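# Spread the towel flat next to the basket and let go

## Task

Get the towel lying flat on the table as a single layer, keeping at least one finger's width from the table edge, at least two finger widths from the basket's rim, and more than a hand's width from either arm's column. The basket must end upright with its entire base resting on the table, no more than three finger widths from its starting spot, and turned roughly as it began. Finish with both grippers released and withdrawn; anything held in place only by the robot at the end does not count.

## Robot and tools

Robot: two arms, left_arm and right_arm, each with six joints and a parallel gripper. The names are labels only. left_arm sits on the +y side. All reported poses share one scene frame: origin on the tabletop midway between the arms, +x pointing out over the table, +z up. On a gripper, the fingers point along its own +z and open and close along its own y. The reported hand point lies between the finger pads, just under 1 cm behind the tips, and it can be a bit off, more so at long reach.

Joint order, used in every row and every per-joint list: waist, shoulder, elbow, wrist pitch, wrist yaw, wrist roll. Stated ranges in radians: waist -2.618 to 3.054, shoulder 0.000 to 3.142, elbow 0.000 to 3.142, wrist pitch -1.571 to 1.571, wrist yaw -1.571 to 1.571, wrist roll -2.094 to 2.094. True ends may differ by up to 0.036 rad. A call is rejected if a target exceeds a range end by more than 0.036 and is farther out than the joint currently is. A joint commanded past its real end stops there, and the result may print "joint sent to its limit" (its absence proves nothing).

A row is one flat list of 14 numbers covering both arms, always all 14 even if one arm is idle: left_arm's 6 absolute joint angles (radians, same convention as Joint positions), then its opening, then right_arm's 6 angles and opening. Opening is a scale from -1 (closed) to +1 (fully open, about 0.087 m between pads); between the ends it is matched against grip_measured. Optionally 12 more numbers (0 to 1) may follow, making 26: per-joint stiffness multipliers, left's six then right's six, kept until changed.

Tools:
- execute_actions(actions): a list of actions run in order. Each action is a list of 1 to 15 rows; each row lasts one control step of 1/30 s, and if fewer than 15 are given the last row is repeated to fill 15 steps. An empty list just returns the current state and images.
- move(target, speed, blocking): target is one row of absolute joint angles plus openings. All joints travel along paths that finish together, so the hand usually traces a curve; duration is 0.5 to 10 s (capped at 10 s, possibly short of the target). speed is the peak rad/s of the joint with the longest travel, 0.01 to 2, default 0.5. Openings are sent at the start. Paths ignore obstacles and the other arm. blocking=false returns after 0.5 s while motion continues; then use wait(0) to check, or stop, before sending any new rows or moves.
- wait(seconds): 0 to 10; holds the last command, returns early if a running move finishes.
- stop(): brakes a running move; needs some room, more at speed. Fingers are not stopped.
- zoom_image(camera, region): region [x0, y0, x1, y1] in pixels of that camera's latest image, (0,0) top-left, at most 504 by 504. Cameras: cam_head_left, cam_head_right, cam_high, cam_left_wrist, cam_right_wrist, all 504x504.
- finished_scene(scene): integer number of the current scene; ends it irreversibly after the robot holds the last command, and reports whether the goal held.

Motion rules: each step, a joint's target is kept within a fixed lead of its measured angle (waist 0.202, shoulder 0.258, elbow 0.238, wrist pitch 0.573, wrist yaw and roll 0.522 rad), and targets are scaled back if they would put the gripper over 70 mm from where it is. So big changes take several actions, and an unfinished motion may need to be commanded again. Friction can leave a joint about 0.031 rad short, and smaller changes may not move it. To keep a joint still, resend its value from "Joint targets".

Result lines: the state line gives each arm's end_effector_position (m) and end_effector_quat_wxyz. Joint positions and Joint velocities list each arm's six joints (rad, rad/s) plus pad gap (m, m/s). Joint targets shows what joints are currently driven toward. grip_measured is the opening on the command scale (each gripper may be off by about 1 mm). Joint torques are raw drive outputs with offsets and noise, unreliable for sensing contact. Calls that run actions list joint readings at some steps; HELD with an arm name means part of that arm's row was withheld. "joint command not followed" means the clearance check altered some joint targets. A move adds a "move:" line: outcome (done, off_target, moving, held, fault), limits=held or limits=none, and each arm's joint farthest from target. MOTOR HOT warns from 75 °C; OVER-TEMPERATURE FAULT means the arm was stopped (at 90 °C) or went limp and fell (at 100 °C). FAULT lines mark other stops.

Gripping: to hold something, command about 0.02 below grip_measured for a firm hold, less for a lighter one; pads give roughly 20 N. Closing quickly can squeeze too hard or spring the fingers open. A held item may occasionally be tugged briefly.

Avoid: knocking or dropping anything off the table (automatic failure), tipping or shoving the basket, arms touching or pressing each other, fast impacts, driving targets deep past contact, and long loaded holds that heat motors. Release the towel and pull both grippers away before ending.

Each tool is called after ">>>" as name(argument=value, ...) on one line, values as JSON.

## Session

>>> execute_actions(actions=[])

Scene clock: 0.00 s.
left_arm: end_effector_position=(+0.3164, +0.3799, +0.3737) grip_measured=+0.990 end_effector_quat_wxyz=(+0.715, -0.464, +0.517, -0.073) | right_arm: end_effector_position=(+0.3799, +0.1637, +0.3458) grip_measured=+1.000 end_effector_quat_wxyz=(+0.693, -0.464, +0.504, -0.223)
Joint names: [waist, shoulder, elbow, wrist pitch, wrist yaw, wrist roll]
Joint positions: left_arm=[-0.189  0.701  0.906 -0.158 -0.757 -0.8    0.087] | right_arm=[ 1.38   2.127  1.933  0.278  0.77  -1.113  0.087]
Joint velocities: left_arm=[ 0.007  0.002 -0.002 -0.066 -0.007 -0.066 -0.   ] | right_arm=[ 0.012 -0.007 -0.017 -0.037  0.022  0.022  0.   ]
Joint torques (N m, as the arm reports them, + toward a larger angle): no reading
Motor temperatures (°C, as the motors report them): left_arm=[28 29 28 30 30 30] | right_arm=[27 30 28 30 27 31]
Joint targets: left_arm=[-0.189 0.701 0.906 -0.158 -0.757 -0.800] | right_arm=[1.380 2.127 1.933 0.278 0.770 -1.113]
Joint stiffness scale: left_arm=[1. 1. 1. 1. 1. 1.] | right_arm=[1. 1. 1. 1. 1. 1.]

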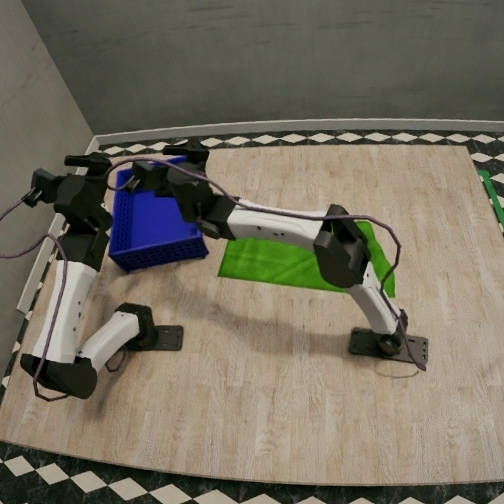

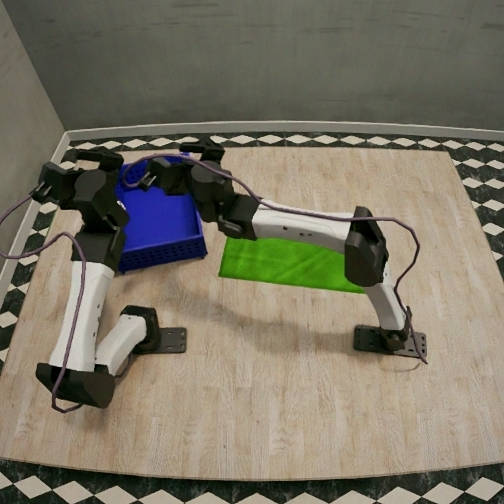

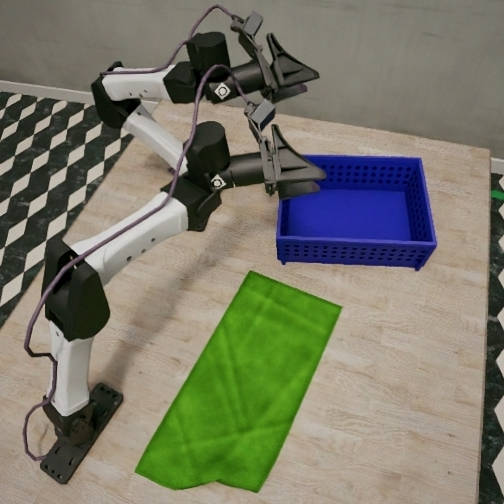

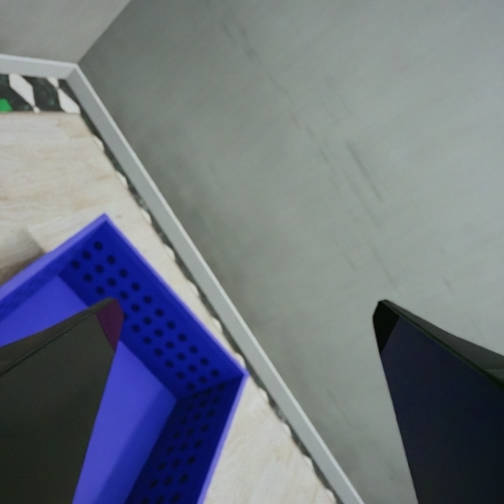

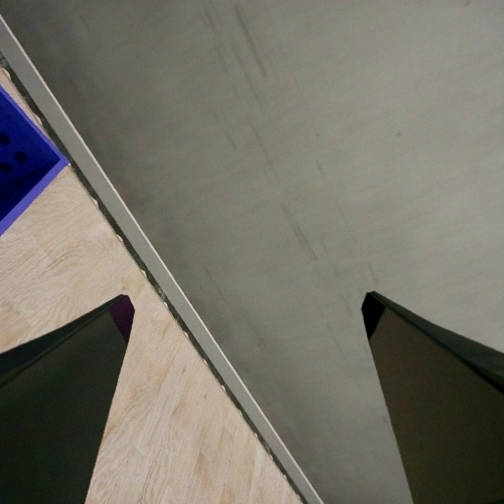

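>>> move(target=[0.3,0.8,0.9,-1.2,0,0,1,0,1.2,1.2,-1.4,0,0,1], speed=0.8)

>>> zoom_image(camera="cam_high", region=[100,250,360,504])

Scene clock: 3.87 s.
left_arm: end_effector_position=(+0.1783, +0.3696, +0.1507) grip_measured=+0.990 end_effector_quat_wxyz=(+0.244, -0.174, +0.953, +0.047) | right_arm: end_effector_position=(+0.2076, -0.3616, +0.1703) grip_measured=+1.000 end_effector_quat_wxyz=(+0.097, +0.078, +0.992, -0.014)
Joint names: [waist, shoulder, elbow, wrist pitch, wrist yaw, wrist roll]
Joint positions: left_arm=[ 0.29   0.779  0.906 -1.195 -0.01  -0.008  0.087] | right_arm=[ 0.012  1.212  1.222 -1.385  0.011 -0.007  0.087]
Joint velocities: left_arm=[-0.012 -0.002 -0.002 -0.066  0.007 -0.066  0.   ] | right_arm=[ 0.002 -0.002 -0.012  0.007  0.051 -0.022  0.   ]
Joint torques (N m, as the arm reports them, + toward a larger angle): left_arm=[0.53 1.34 5.48 1.24 0.   0.08] | right_arm=[-1.12 -4.62  6.32  0.81 -0.07 -0.04]
Motor temperatures (°C, as the motors report them): left_arm=[28 29 29 31 30 30] | right_arm=[27 31 28 31 27 31]
Joint targets: left_arm=[0.300 0.800 0.900 -1.200 0.000 0.000] | right_arm=[-0.000 1.200 1.200 -1.400 -0.000 -0.000]
Joint stiffness scale: left_arm=[1. 1. 1. 1. 1. 1.] | right_arm=[1. 1. 1. 1. 1. 1.]
move: off_target (left_arm, right_arm); limits=none; left_arm: farthest joint: the shoulder, 0.021 radians from its target (0.099 radians at the start); right_arm: farthest joint: the elbow, 0.022 radians from its target (0.733 radians at the start)

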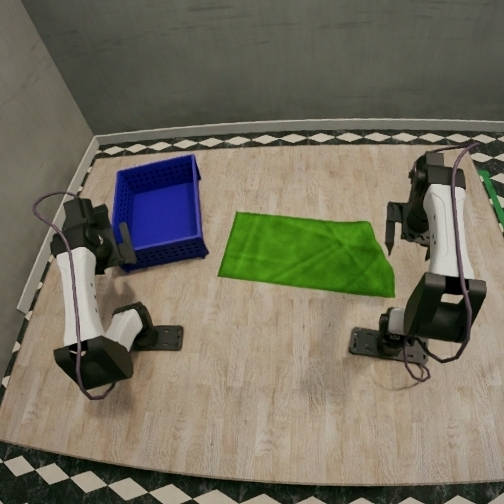

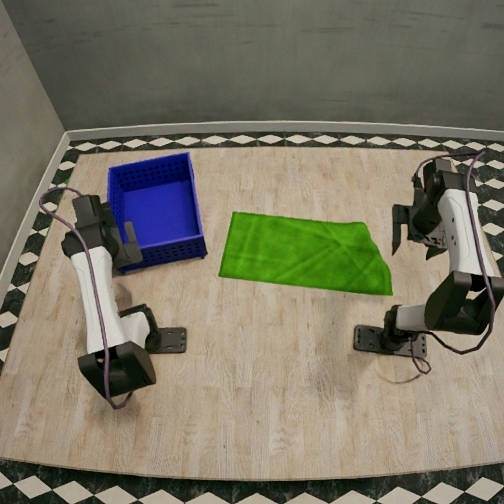

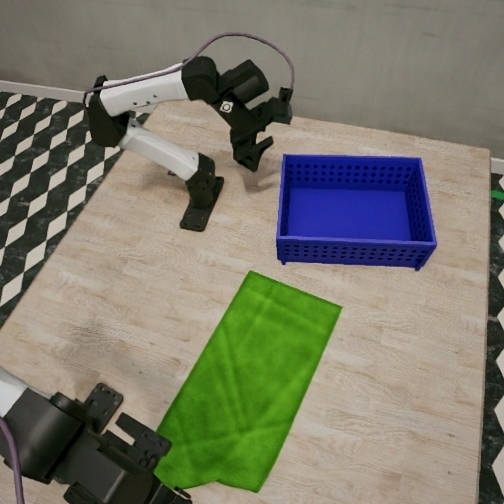

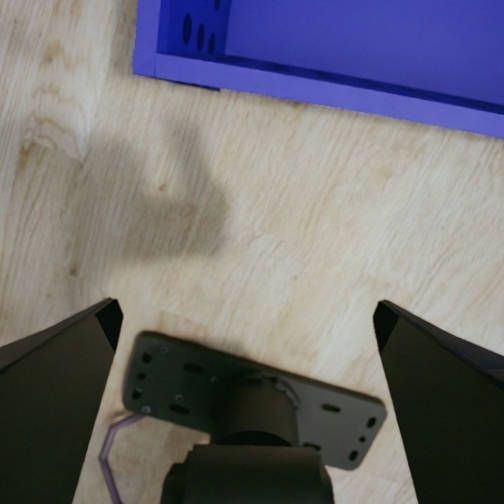

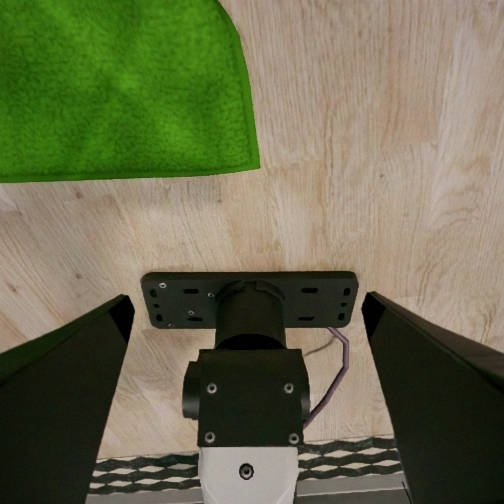

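Region (100, 250, 360, 504) of cam_high's 504x504 image, scaled by 1.938, with more detail than that image has; it fills the top 492 rows of this view, and the rest is white.

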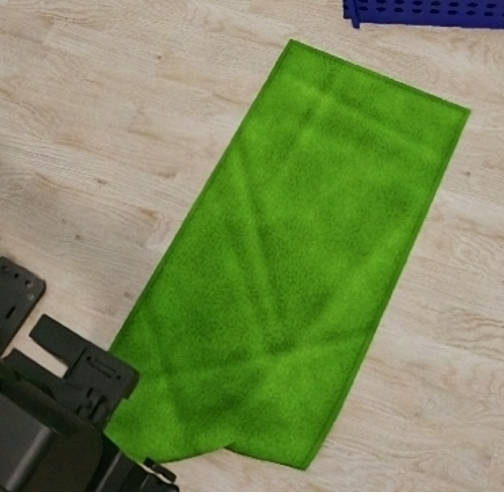

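>>> zoom_image(camera="cam_head_left", region=[200,190,420,320])

>>> zoom_image(camera="cam_right_wrist", region=[0,0,300,220])

>>> move(target=[0.3,0.8,0.9,-1.2,0,0,1,0.3,1.6,1.7,-1.3,0,0,1], speed=0.8)

Region (200, 190, 420, 320) of cam_head_left's 504x504 image, scaled by 2.291, with more detail than that image has; it fills the top 298 rows of this view, and the rest is white.

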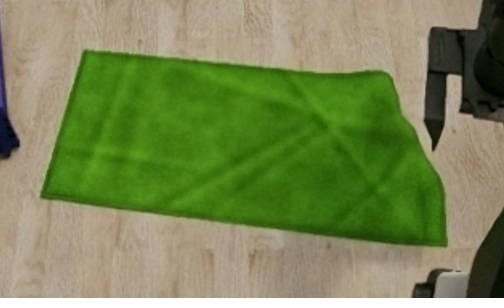

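Region (0, 0, 300, 220) of cam_right_wrist's 504x504 image, scaled by 1.680, with more detail than that image has; it fills the top 370 rows of this view, and the rest is white.

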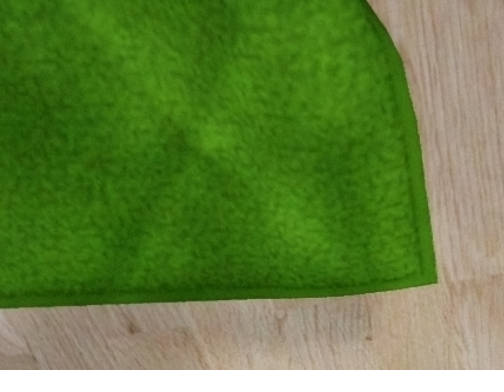

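Scene clock: 5.47 s.
left_arm: end_effector_position=(+0.1782, +0.3695, +0.1507) grip_measured=+0.990 end_effector_quat_wxyz=(+0.244, -0.174, +0.953, +0.047) | right_arm: end_effector_position=(+0.3432, -0.2959, +0.2160) grip_measured=+1.000 end_effector_quat_wxyz=(+0.189, -0.059, +0.980, +0.006)
Joint names: [waist, shoulder, elbow, wrist pitch, wrist yaw, wrist roll]
Joint positions: left_arm=[ 0.29   0.779  0.906 -1.196 -0.01  -0.007  0.087] | right_arm=[ 0.29   1.582  1.688 -1.296  0.008 -0.007  0.087]
Joint velocities: left_arm=[ 0.007 -0.002 -0.002 -0.022  0.022  0.022  0.001] | right_arm=[-0.007 -0.007 -0.002  0.007  0.007  0.022  0.   ]
Joint torques (N m, as the arm reports them, + toward a larger angle): left_arm=[0.62 1.42 5.44 1.23 0.   0.09] | right_arm=[ 0.65 -6.18  9.51  1.34 -0.03 -0.03]
Motor temperatures (°C, as the motors report them): left_arm=[28 29 29 31 30 30] | right_arm=[27 31 29 31 27 31]
Joint targets: left_arm=[0.300 0.800 0.900 -1.200 0.000 -0.000] | right_arm=[0.300 1.600 1.700 -1.300 0.000 0.000]
Joint stiffness scale: left_arm=[1. 1. 1. 1. 1. 1.] | right_arm=[1. 1. 1. 1. 1. 1.]
move: off_target (left_arm); limits=none; left_arm: farthest joint: the shoulder, 0.021 radians from its target (0.021 radians at the start); right_arm: farthest joint: the shoulder, 0.018 radians from its target (0.388 radians at the start)

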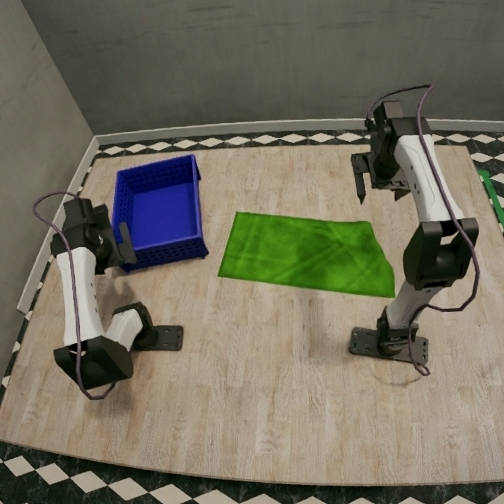

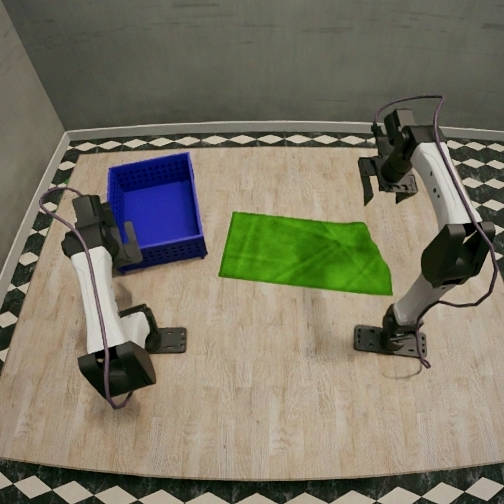

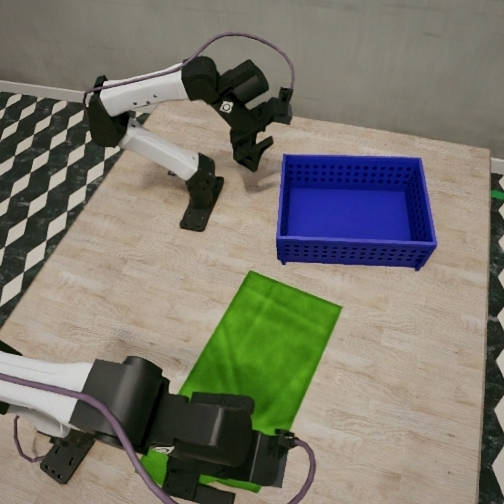

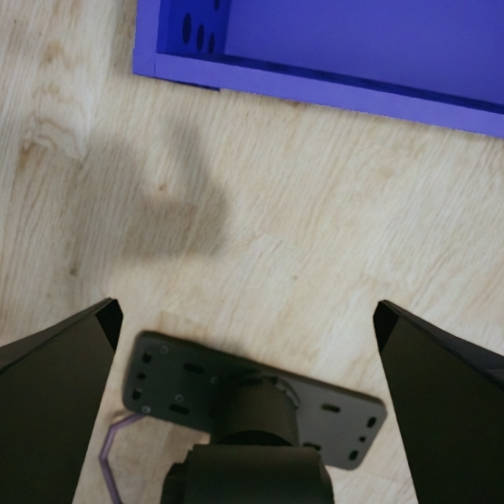

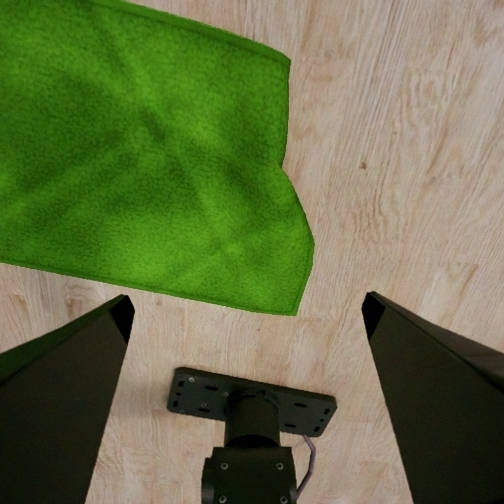

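>>> move(target=[-0.85,0.9,0.9,-1.3,0,-0.6,0,0,1.372,0.9,-1.04,0,0,0], speed=0.9)

>>> move(target=[-0.85,1.84,1.374,-1.09,0,-0.6,0,0,1.372,0.839,-1.04,0,0,0], speed=0.6)

Scene clock: 10.97 s.
left_arm: end_effector_position=(+0.1182, +0.2039, +0.1348) grip_measured=+0.000 end_effector_quat_wxyz=(+0.118, +0.091, +0.984, -0.095) | right_arm: end_effector_position=(+0.2186, -0.3627, +0.0645) grip_measured=+0.000 end_effector_quat_wxyz=(+0.029, +0.078, +0.997, -0.006)
Joint names: [waist, shoulder, elbow, wrist pitch, wrist yaw, wrist roll]
Joint positions: left_arm=[-0.84   0.88   0.906 -1.293 -0.002 -0.592  0.044] | right_arm=[ 0.013  1.387  0.919 -1.044  0.008 -0.006  0.044]
Joint velocities: left_arm=[ 0.007 -0.007 -0.032  0.007 -0.007 -0.007  0.001] | right_arm=[-0.002 -0.002  0.037  0.037 -0.037  0.022  0.001]
Joint torques (N m, as the arm reports them, + toward a larger angle): left_arm=[-1.12  0.81  5.38  0.92 -0.13 -0.01] | right_arm=[-1.13 -6.61  6.46  0.71 -0.04 -0.04]
Motor temperatures (°C, as the motors report them): left_arm=[28 29 29 32 30 30] | right_arm=[27 31 30 31 27 31]
Joint targets: left_arm=[-0.850 0.900 0.900 -1.300 -0.000 -0.600] | right_arm=[-0.000 1.372 0.900 -1.040 0.000 0.000]
Joint stiffness scale: left_arm=[1. 1. 1. 1. 1. 1.] | right_arm=[1. 1. 1. 1. 1. 1.]
move: done; limits=none; left_arm: farthest joint: the shoulder, 0.020 radians from its target (0.121 radians at the start); right_arm: farthest joint: the elbow, 0.019 radians from its target (0.788 radians at the start)

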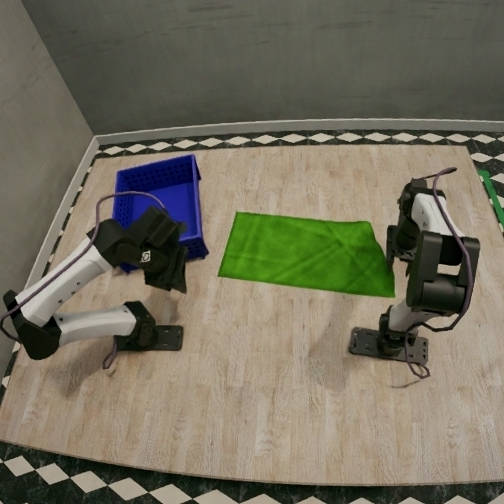

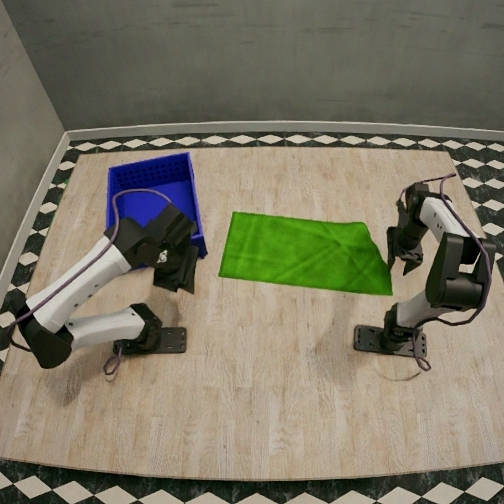

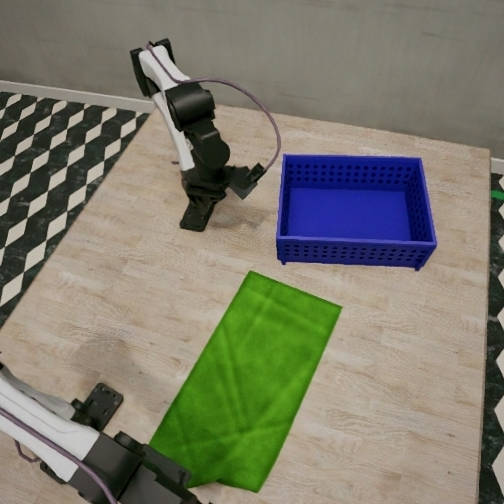

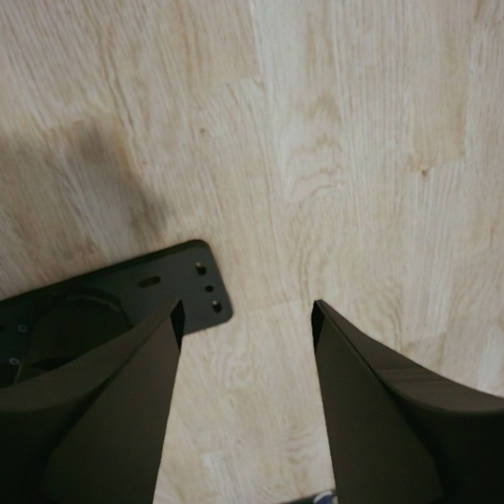

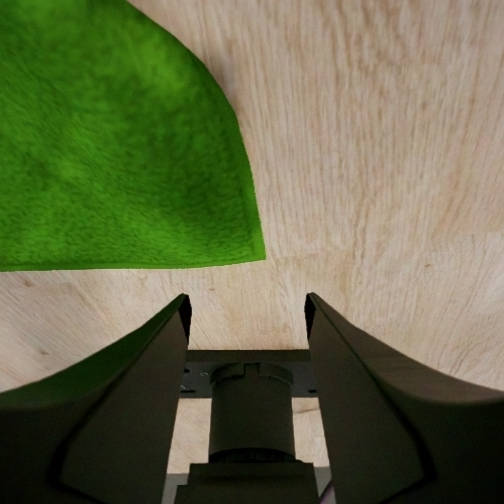

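Scene clock: 13.00 s.
left_arm: end_effector_position=(+0.2288, +0.0951, +0.0572) grip_measured=+0.000 end_effector_quat_wxyz=(-0.010, +0.093, +0.996, +0.010) | right_arm: end_effector_position=(+0.2009, -0.3598, +0.0522) grip_measured=+0.000 end_effector_quat_wxyz=(+0.000, +0.078, +0.997, -0.004)
Joint names: [waist, shoulder, elbow, wrist pitch, wrist yaw, wrist roll]
Joint positions: left_arm=[-0.84   1.835  1.344 -1.108 -0.002 -0.592  0.044] | right_arm=[ 0.013  1.387  0.86  -1.043  0.008 -0.006  0.044]
Joint velocities: left_arm=[-0.002  0.017 -0.012 -0.051 -0.007 -0.051 -0.   ] | right_arm=[ 0.002 -0.012  0.002 -0.051 -0.037 -0.022 -0.   ]
Joint torques (N m, as the arm reports them, + toward a larger angle): left_arm=[-1.04 -7.96  7.48  0.57 -0.11 -0.02] | right_arm=[-1.15 -6.39  5.97  0.56 -0.05 -0.04]
Motor temperatures (°C, as the motors report them): left_arm=[28 29 30 32 30 30] | right_arm=[27 31 30 31 27 31]
Joint targets: left_arm=[-0.850 1.840 1.374 -1.090 0.000 -0.600] | right_arm=[-0.000 1.372 0.839 -1.040 -0.000 -0.000]
Joint stiffness scale: left_arm=[1. 1. 1. 1. 1. 1.] | right_arm=[1. 1. 1. 1. 1. 1.]
move: off_target (left_arm, right_arm); limits=none; left_arm: farthest joint: the elbow, 0.030 radians from its target (0.468 radians at the start); right_arm: farthest joint: the elbow, 0.021 radians from its target (0.080 radians at the start)

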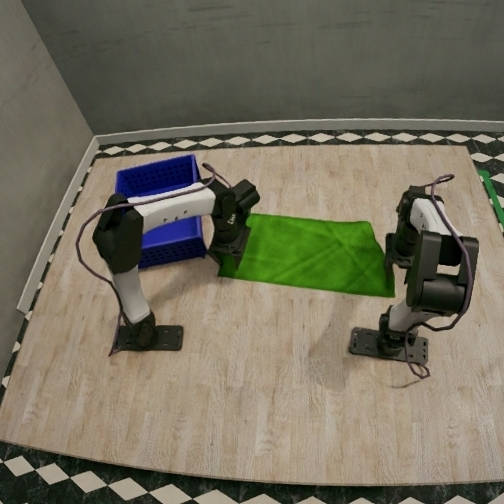

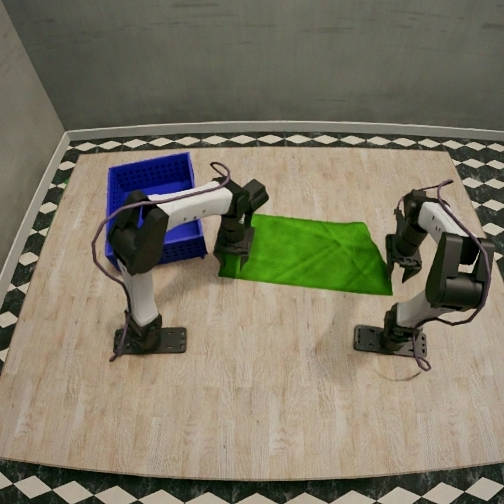

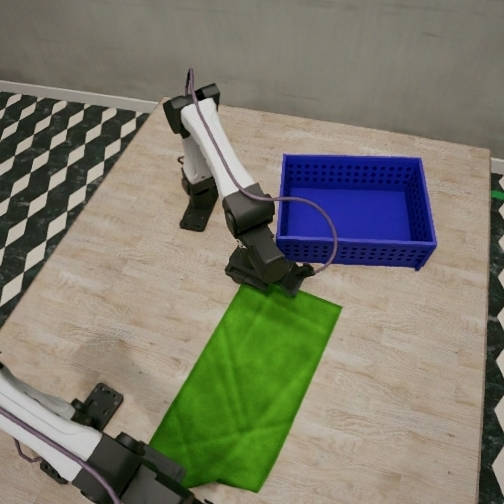

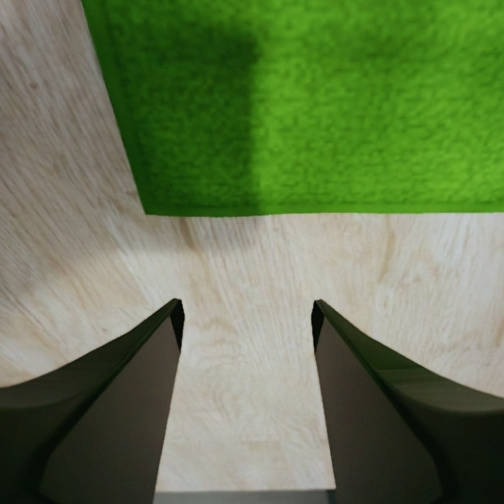

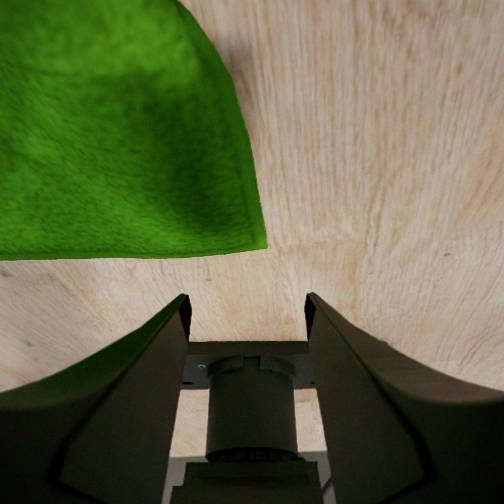

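>>> move(target=[-0.705,1.87,1.195,-0.92,0,-0.48,0,0.05,1.44,0.735,-0.9,0,0,0], speed=0.25)

Scene clock: 15.37 s.
left_arm: end_effector_position=(+0.2522, +0.1285, +0.0170) grip_measured=+0.000 end_effector_quat_wxyz=(-0.007, +0.081, +0.997, +0.006) | right_arm: end_effector_position=(+0.1980, -0.3552, +0.0212) grip_measured=+0.000 end_effector_quat_wxyz=(+0.001, +0.066, +0.998, -0.004)
Joint names: [waist, shoulder, elbow, wrist pitch, wrist yaw, wrist roll]
Joint positions: left_arm=[-0.712  1.859  1.208 -0.938 -0.002 -0.488  0.044] | right_arm=[ 0.037  1.419  0.755 -0.905  0.008 -0.006  0.044]
Joint velocities: left_arm=[-0.002  0.017  0.022  0.037 -0.037 -0.051  0.   ] | right_arm=[ 0.022  0.007 -0.012  0.066  0.095 -0.022  0.   ]
Joint torques (N m, as the arm reports them, + toward a larger angle): left_arm=[ 0.35 -7.42  4.22  0.63 -0.12  0.05] | right_arm=[ 0.93 -3.48  5.81  0.56 -0.05 -0.04]
Motor temperatures (°C, as the motors report them): left_arm=[28 30 30 32 30 30] | right_arm=[28 31 30 31 27 31]
Joint targets: left_arm=[-0.705 1.870 1.195 -0.920 0.000 -0.480] | right_arm=[0.050 1.440 0.735 -0.900 -0.000 0.000]
Joint stiffness scale: left_arm=[1. 1. 1. 1. 1. 1.] | right_arm=[1. 1. 1. 1. 1. 1.]
move: off_target (right_arm); limits=none; left_arm: farthest joint: the wrist pitch, 0.018 radians from its target (0.187 radians at the start); right_arm: farthest joint: the shoulder, 0.021 radians from its target (0.053 radians at the start)

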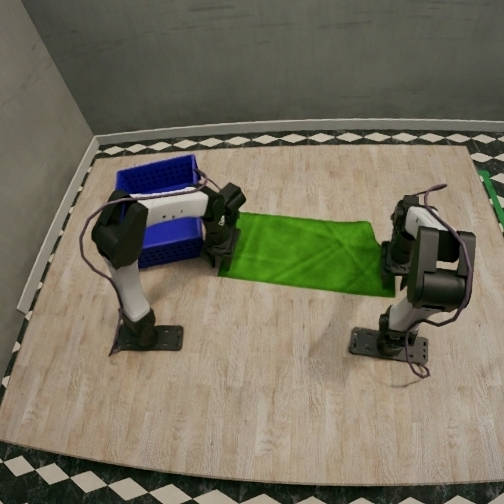

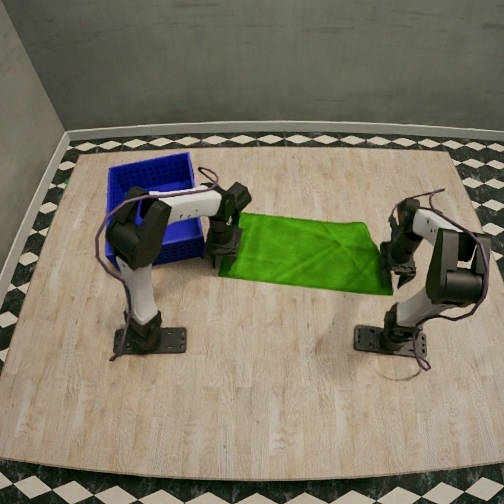

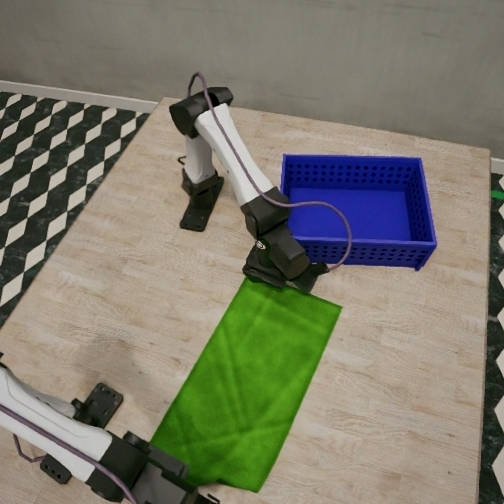

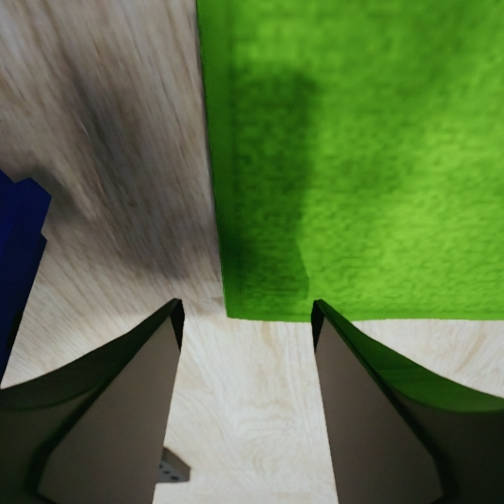

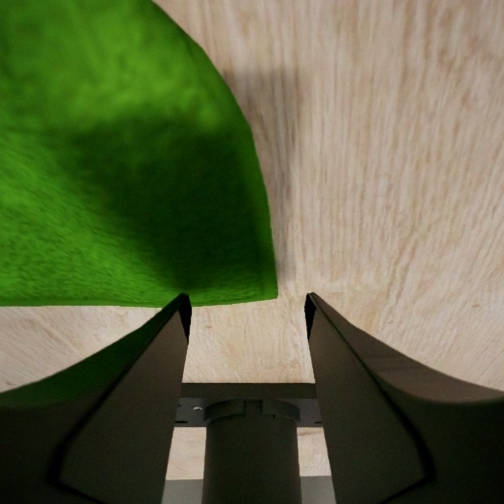

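>>> move(target=[-0.705,1.92,1.195,-0.87,0,-0.48,0,0.05,1.535,0.735,-0.81,0,0,0], speed=0.15)

>>> execute_actions(actions=[[[-0.705,1.92,1.195,-0.87,0,-0.48,-0.5,0.05,1.535,0.735,-0.81,0,0,-0.5]],[[-0.705,1.92,1.195,-0.87,0,-0.48,-1,0.05,1.535,0.735,-0.81,0,0,-1]]])

>>> move(target=[-0.74,1.84,1.36,-1.06,0,-0.5,-1,0.05,1.43,0.92,-1.05,0,0,-1], speed=0.3)

Scene clock: 17.50 s.
left_arm: end_effector_position=(+0.2550, +0.1263, +0.0065) grip_measured=+0.000 end_effector_quat_wxyz=(-0.010, +0.082, +0.997, +0.007) | right_arm: end_effector_position=(+0.2056, -0.3561, +0.0071) grip_measured=+0.000 end_effector_quat_wxyz=(-0.007, +0.066, +0.998, -0.003)
Joint names: [waist, shoulder, elbow, wrist pitch, wrist yaw, wrist roll]
Joint positions: left_arm=[-0.712  1.894  1.208 -0.91  -0.002 -0.485  0.044] | right_arm=[ 0.037  1.494  0.755 -0.844  0.007 -0.006  0.044]
Joint velocities: left_arm=[-0.012 -0.012  0.002 -0.022  0.022  0.007  0.002] | right_arm=[-0.002 -0.007 -0.012  0.051  0.037  0.051  0.   ]
Joint torques (N m, as the arm reports them, + toward a larger angle): left_arm=[ 0.28 -6.56  4.23  0.78 -0.12  0.08] | right_arm=[ 0.94 -2.39  5.5   0.91 -0.03 -0.04]
Motor temperatures (°C, as the motors report them): left_arm=[28 30 30 31 30 30] | right_arm=[28 31 30 31 27 31]
Joint targets: left_arm=[-0.705 1.920 1.195 -0.870 0.000 -0.480] | right_arm=[0.050 1.535 0.735 -0.810 0.000 0.000]
Joint stiffness scale: left_arm=[1. 1. 1. 1. 1. 1.] | right_arm=[1. 1. 1. 1. 1. 1.]
move: off_target (left_arm, right_arm); limits=none; left_arm: farthest joint: the wrist pitch, 0.040 radians from its target (0.068 radians at the start); right_arm: farthest joint: the shoulder, 0.041 radians from its target (0.116 radians at the start)

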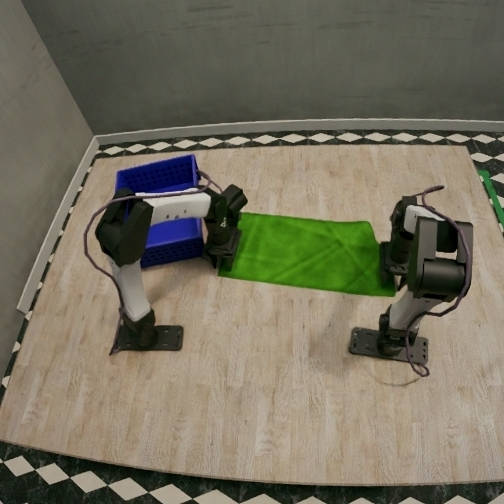

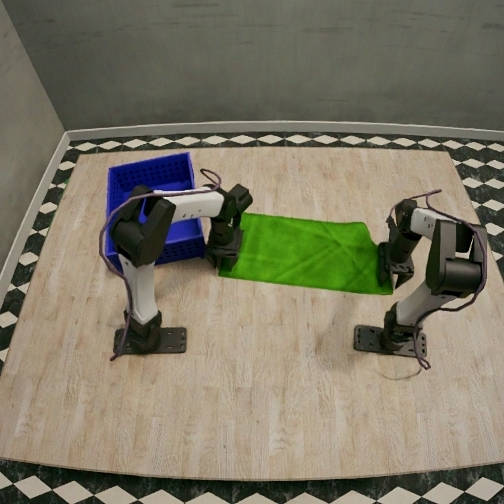

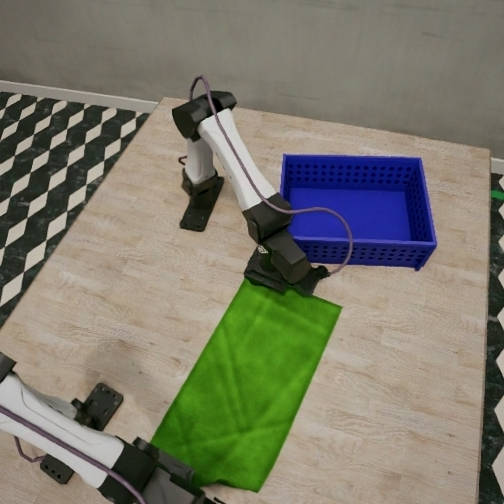

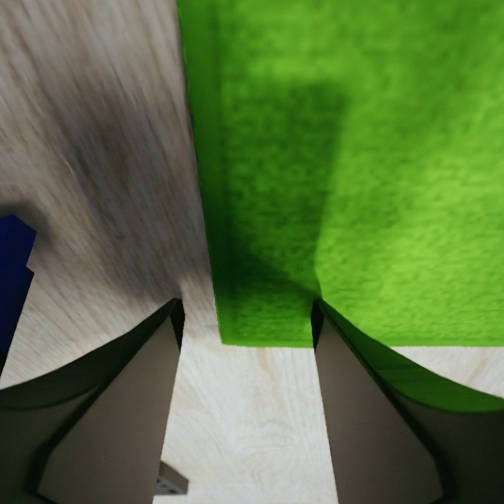

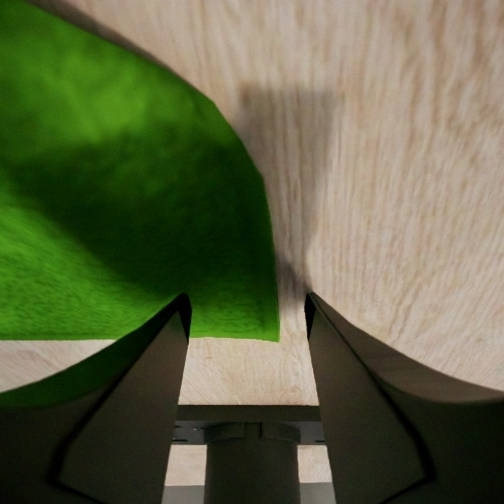

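Scene clock: 18.50 s.
left_arm: end_effector_position=(+0.2569, +0.1209, +0.0061) grip_measured=-0.985 end_effector_quat_wxyz=(-0.007, +0.082, +0.997, -0.005) | right_arm: end_effector_position=(+0.2069, -0.3476, +0.0072) grip_measured=-0.958 end_effector_quat_wxyz=(-0.005, +0.068, +0.998, +0.017)
Joint names: [waist, shoulder, elbow, wrist pitch, wrist yaw, wrist roll]
Joint positions: left_arm=[-0.712  1.894  1.208 -0.89   0.016 -0.485  0.001] | right_arm=[ 0.044  1.494  0.755 -0.844 -0.033  0.004  0.002]
Joint velocities: left_arm=[-0.017  0.002 -0.002  0.022  0.007 -0.007  0.001] | right_arm=[-0.007  0.012 -0.017 -0.081  0.007 -0.022 -0.001]
Joint torques (N m, as the arm reports them, + toward a larger angle): left_arm=[ 0.34 -6.58  4.29  0.66 -0.31  0.08] | right_arm=[ 0.38 -2.39  5.51  0.91  0.33 -0.13]
Motor temperatures (°C, as the motors report them): left_arm=[28 30 30 31 30 30] | right_arm=[28 31 30 31 27 31]
Joint targets: left_arm=[-0.705 1.920 1.195 -0.870 0.000 -0.480] | right_arm=[0.050 1.535 0.735 -0.810 -0.000 -0.000]
Joint stiffness scale: left_arm=[1. 1. 1. 1. 1. 1.] | right_arm=[1. 1. 1. 1. 1. 1.]
Step readings (joint positions; steps 1 to 15: 1st action; 16 to 30: 2nd action):
0: left_arm=[-0.712 1.894 1.208 -0.910 -0.002 -0.485] | right_arm=[0.037 1.494 0.755 -0.844 0.007 -0.006]
1: left_arm=[-0.712 1.894 1.208 -0.908 0.001 -0.485] | right_arm=[0.037 1.494 0.755 -0.844 0.002 -0.005]
2: left_arm=[-0.712 1.894 1.208 -0.903 0.004 -0.485] | right_arm=[0.039 1.494 0.755 -0.844 -0.007 -0.003]
4: left_arm=[-0.712 1.894 1.208 -0.897 0.009 -0.485] | right_arm=[0.041 1.494 0.755 -0.844 -0.015 -0.002]
8: left_arm=[-0.712 1.894 1.208 -0.896 0.010 -0.485] | right_arm=[0.041 1.494 0.755 -0.844 -0.016 -0.001]
15: left_arm=[-0.712 1.894 1.208 -0.896 0.010 -0.485] | right_arm=[0.041 1.494 0.755 -0.844 -0.016 -0.001]
16: left_arm=[-0.712 1.894 1.208 -0.895 0.012 -0.485] | right_arm=[0.041 1.494 0.755 -0.844 -0.020 -0.000]
17: left_arm=[-0.712 1.894 1.208 -0.892 0.014 -0.485] | right_arm=[0.042 1.494 0.755 -0.844 -0.026 0.002]
19: left_arm=[-0.712 1.894 1.208 -0.890 0.016 -0.485] | right_arm=[0.044 1.494 0.755 -0.844 -0.033 0.004]
23: left_arm=[-0.712 1.894 1.208 -0.890 0.016 -0.485] | right_arm=[0.044 1.494 0.755 -0.844 -0.033 0.004]
30: Joint positions above

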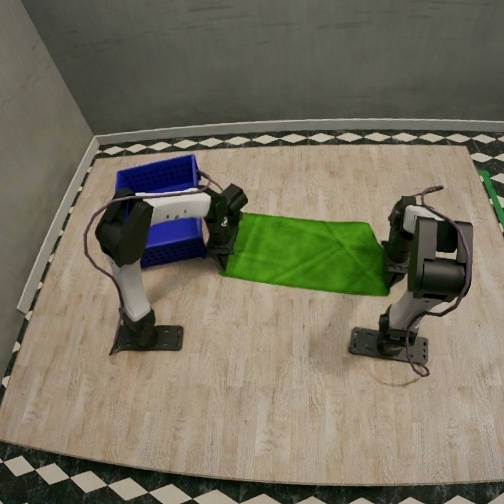

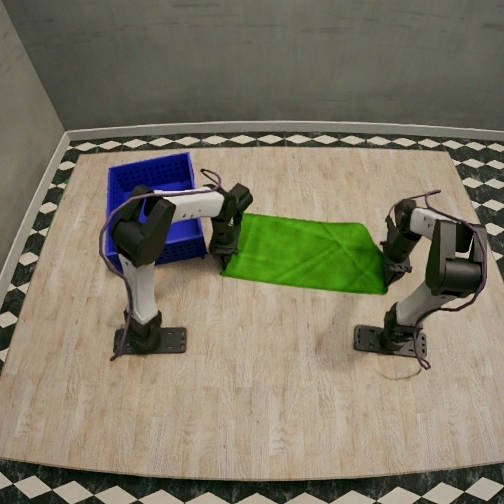

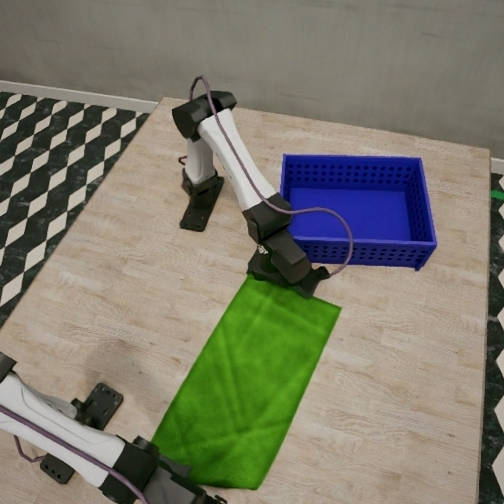

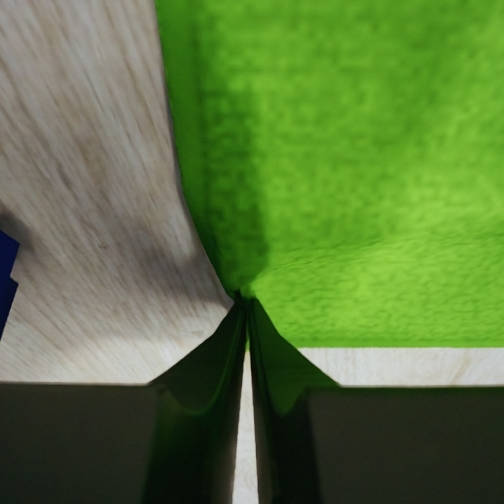

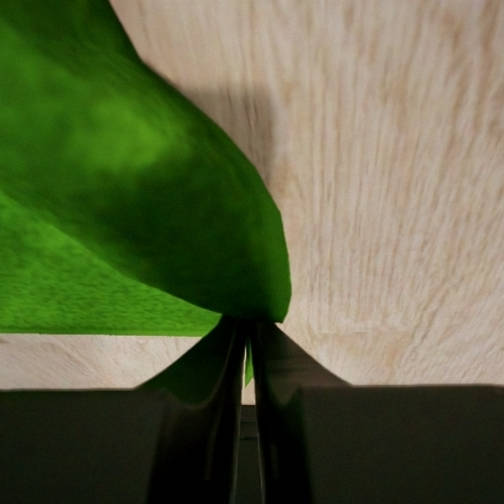

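Scene clock: 19.87 s.
left_arm: end_effector_position=(+0.2601, +0.1094, +0.0461) grip_measured=-0.985 end_effector_quat_wxyz=(-0.003, +0.087, +0.996, -0.011) | right_arm: end_effector_position=(+0.2164, -0.3506, +0.0530) grip_measured=-0.960 end_effector_quat_wxyz=(+0.001, +0.068, +0.998, +0.011)
Joint names: [waist, shoulder, elbow, wrist pitch, wrist yaw, wrist roll]
Joint positions: left_arm=[-0.732  1.863  1.338 -1.038  0.02  -0.495  0.001] | right_arm=[ 0.044  1.443  0.91  -1.036 -0.023  0.004  0.002]
Joint velocities: left_arm=[ 0.002  0.002  0.002 -0.081 -0.007 -0.095 -0.001] | right_arm=[ 0.002 -0.012  0.002  0.081  0.022  0.007  0.001]
Joint torques (N m, as the arm reports them, + toward a larger angle): left_arm=[ -0.96 -10.19   7.11   0.28  -0.34   0.02] | right_arm=[ 0.39 -6.77  8.8   0.36  0.24 -0.13]
Motor temperatures (°C, as the motors report them): left_arm=[28 31 30 31 30 30] | right_arm=[28 32 30 31 27 31]
Joint targets: left_arm=[-0.740 1.840 1.360 -1.060 -0.000 -0.500] | right_arm=[0.050 1.430 0.920 -1.050 -0.000 -0.000]
Joint stiffness scale: left_arm=[1. 1. 1. 1. 1. 1.] | right_arm=[1. 1. 1. 1. 1. 1.]
move: off_target (left_arm, right_arm); limits=none; left_arm: farthest joint: the shoulder, 0.023 radians from its target (0.054 radians at the start); right_arm: farthest joint: the wrist yaw, 0.023 radians from its target (0.033 radians at the start)

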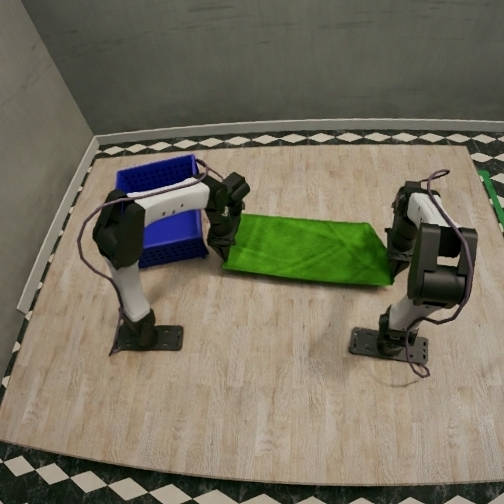

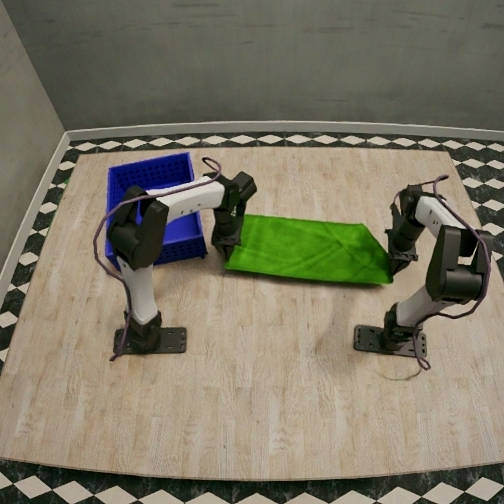

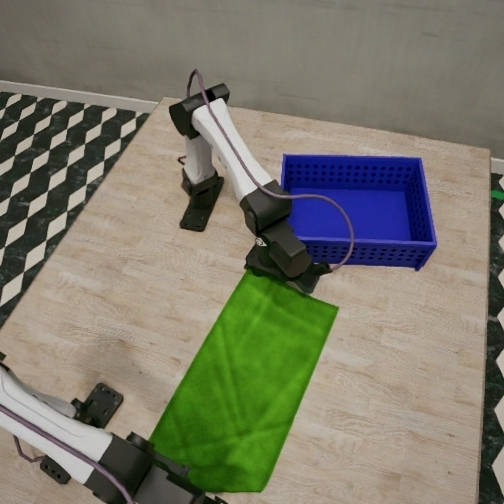

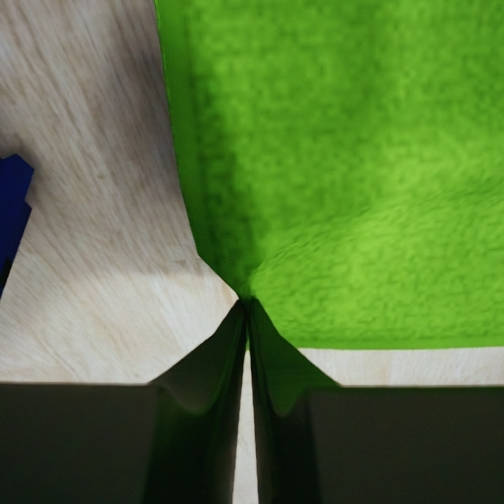

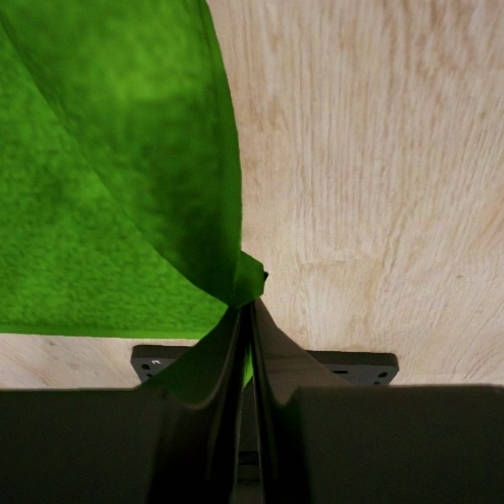

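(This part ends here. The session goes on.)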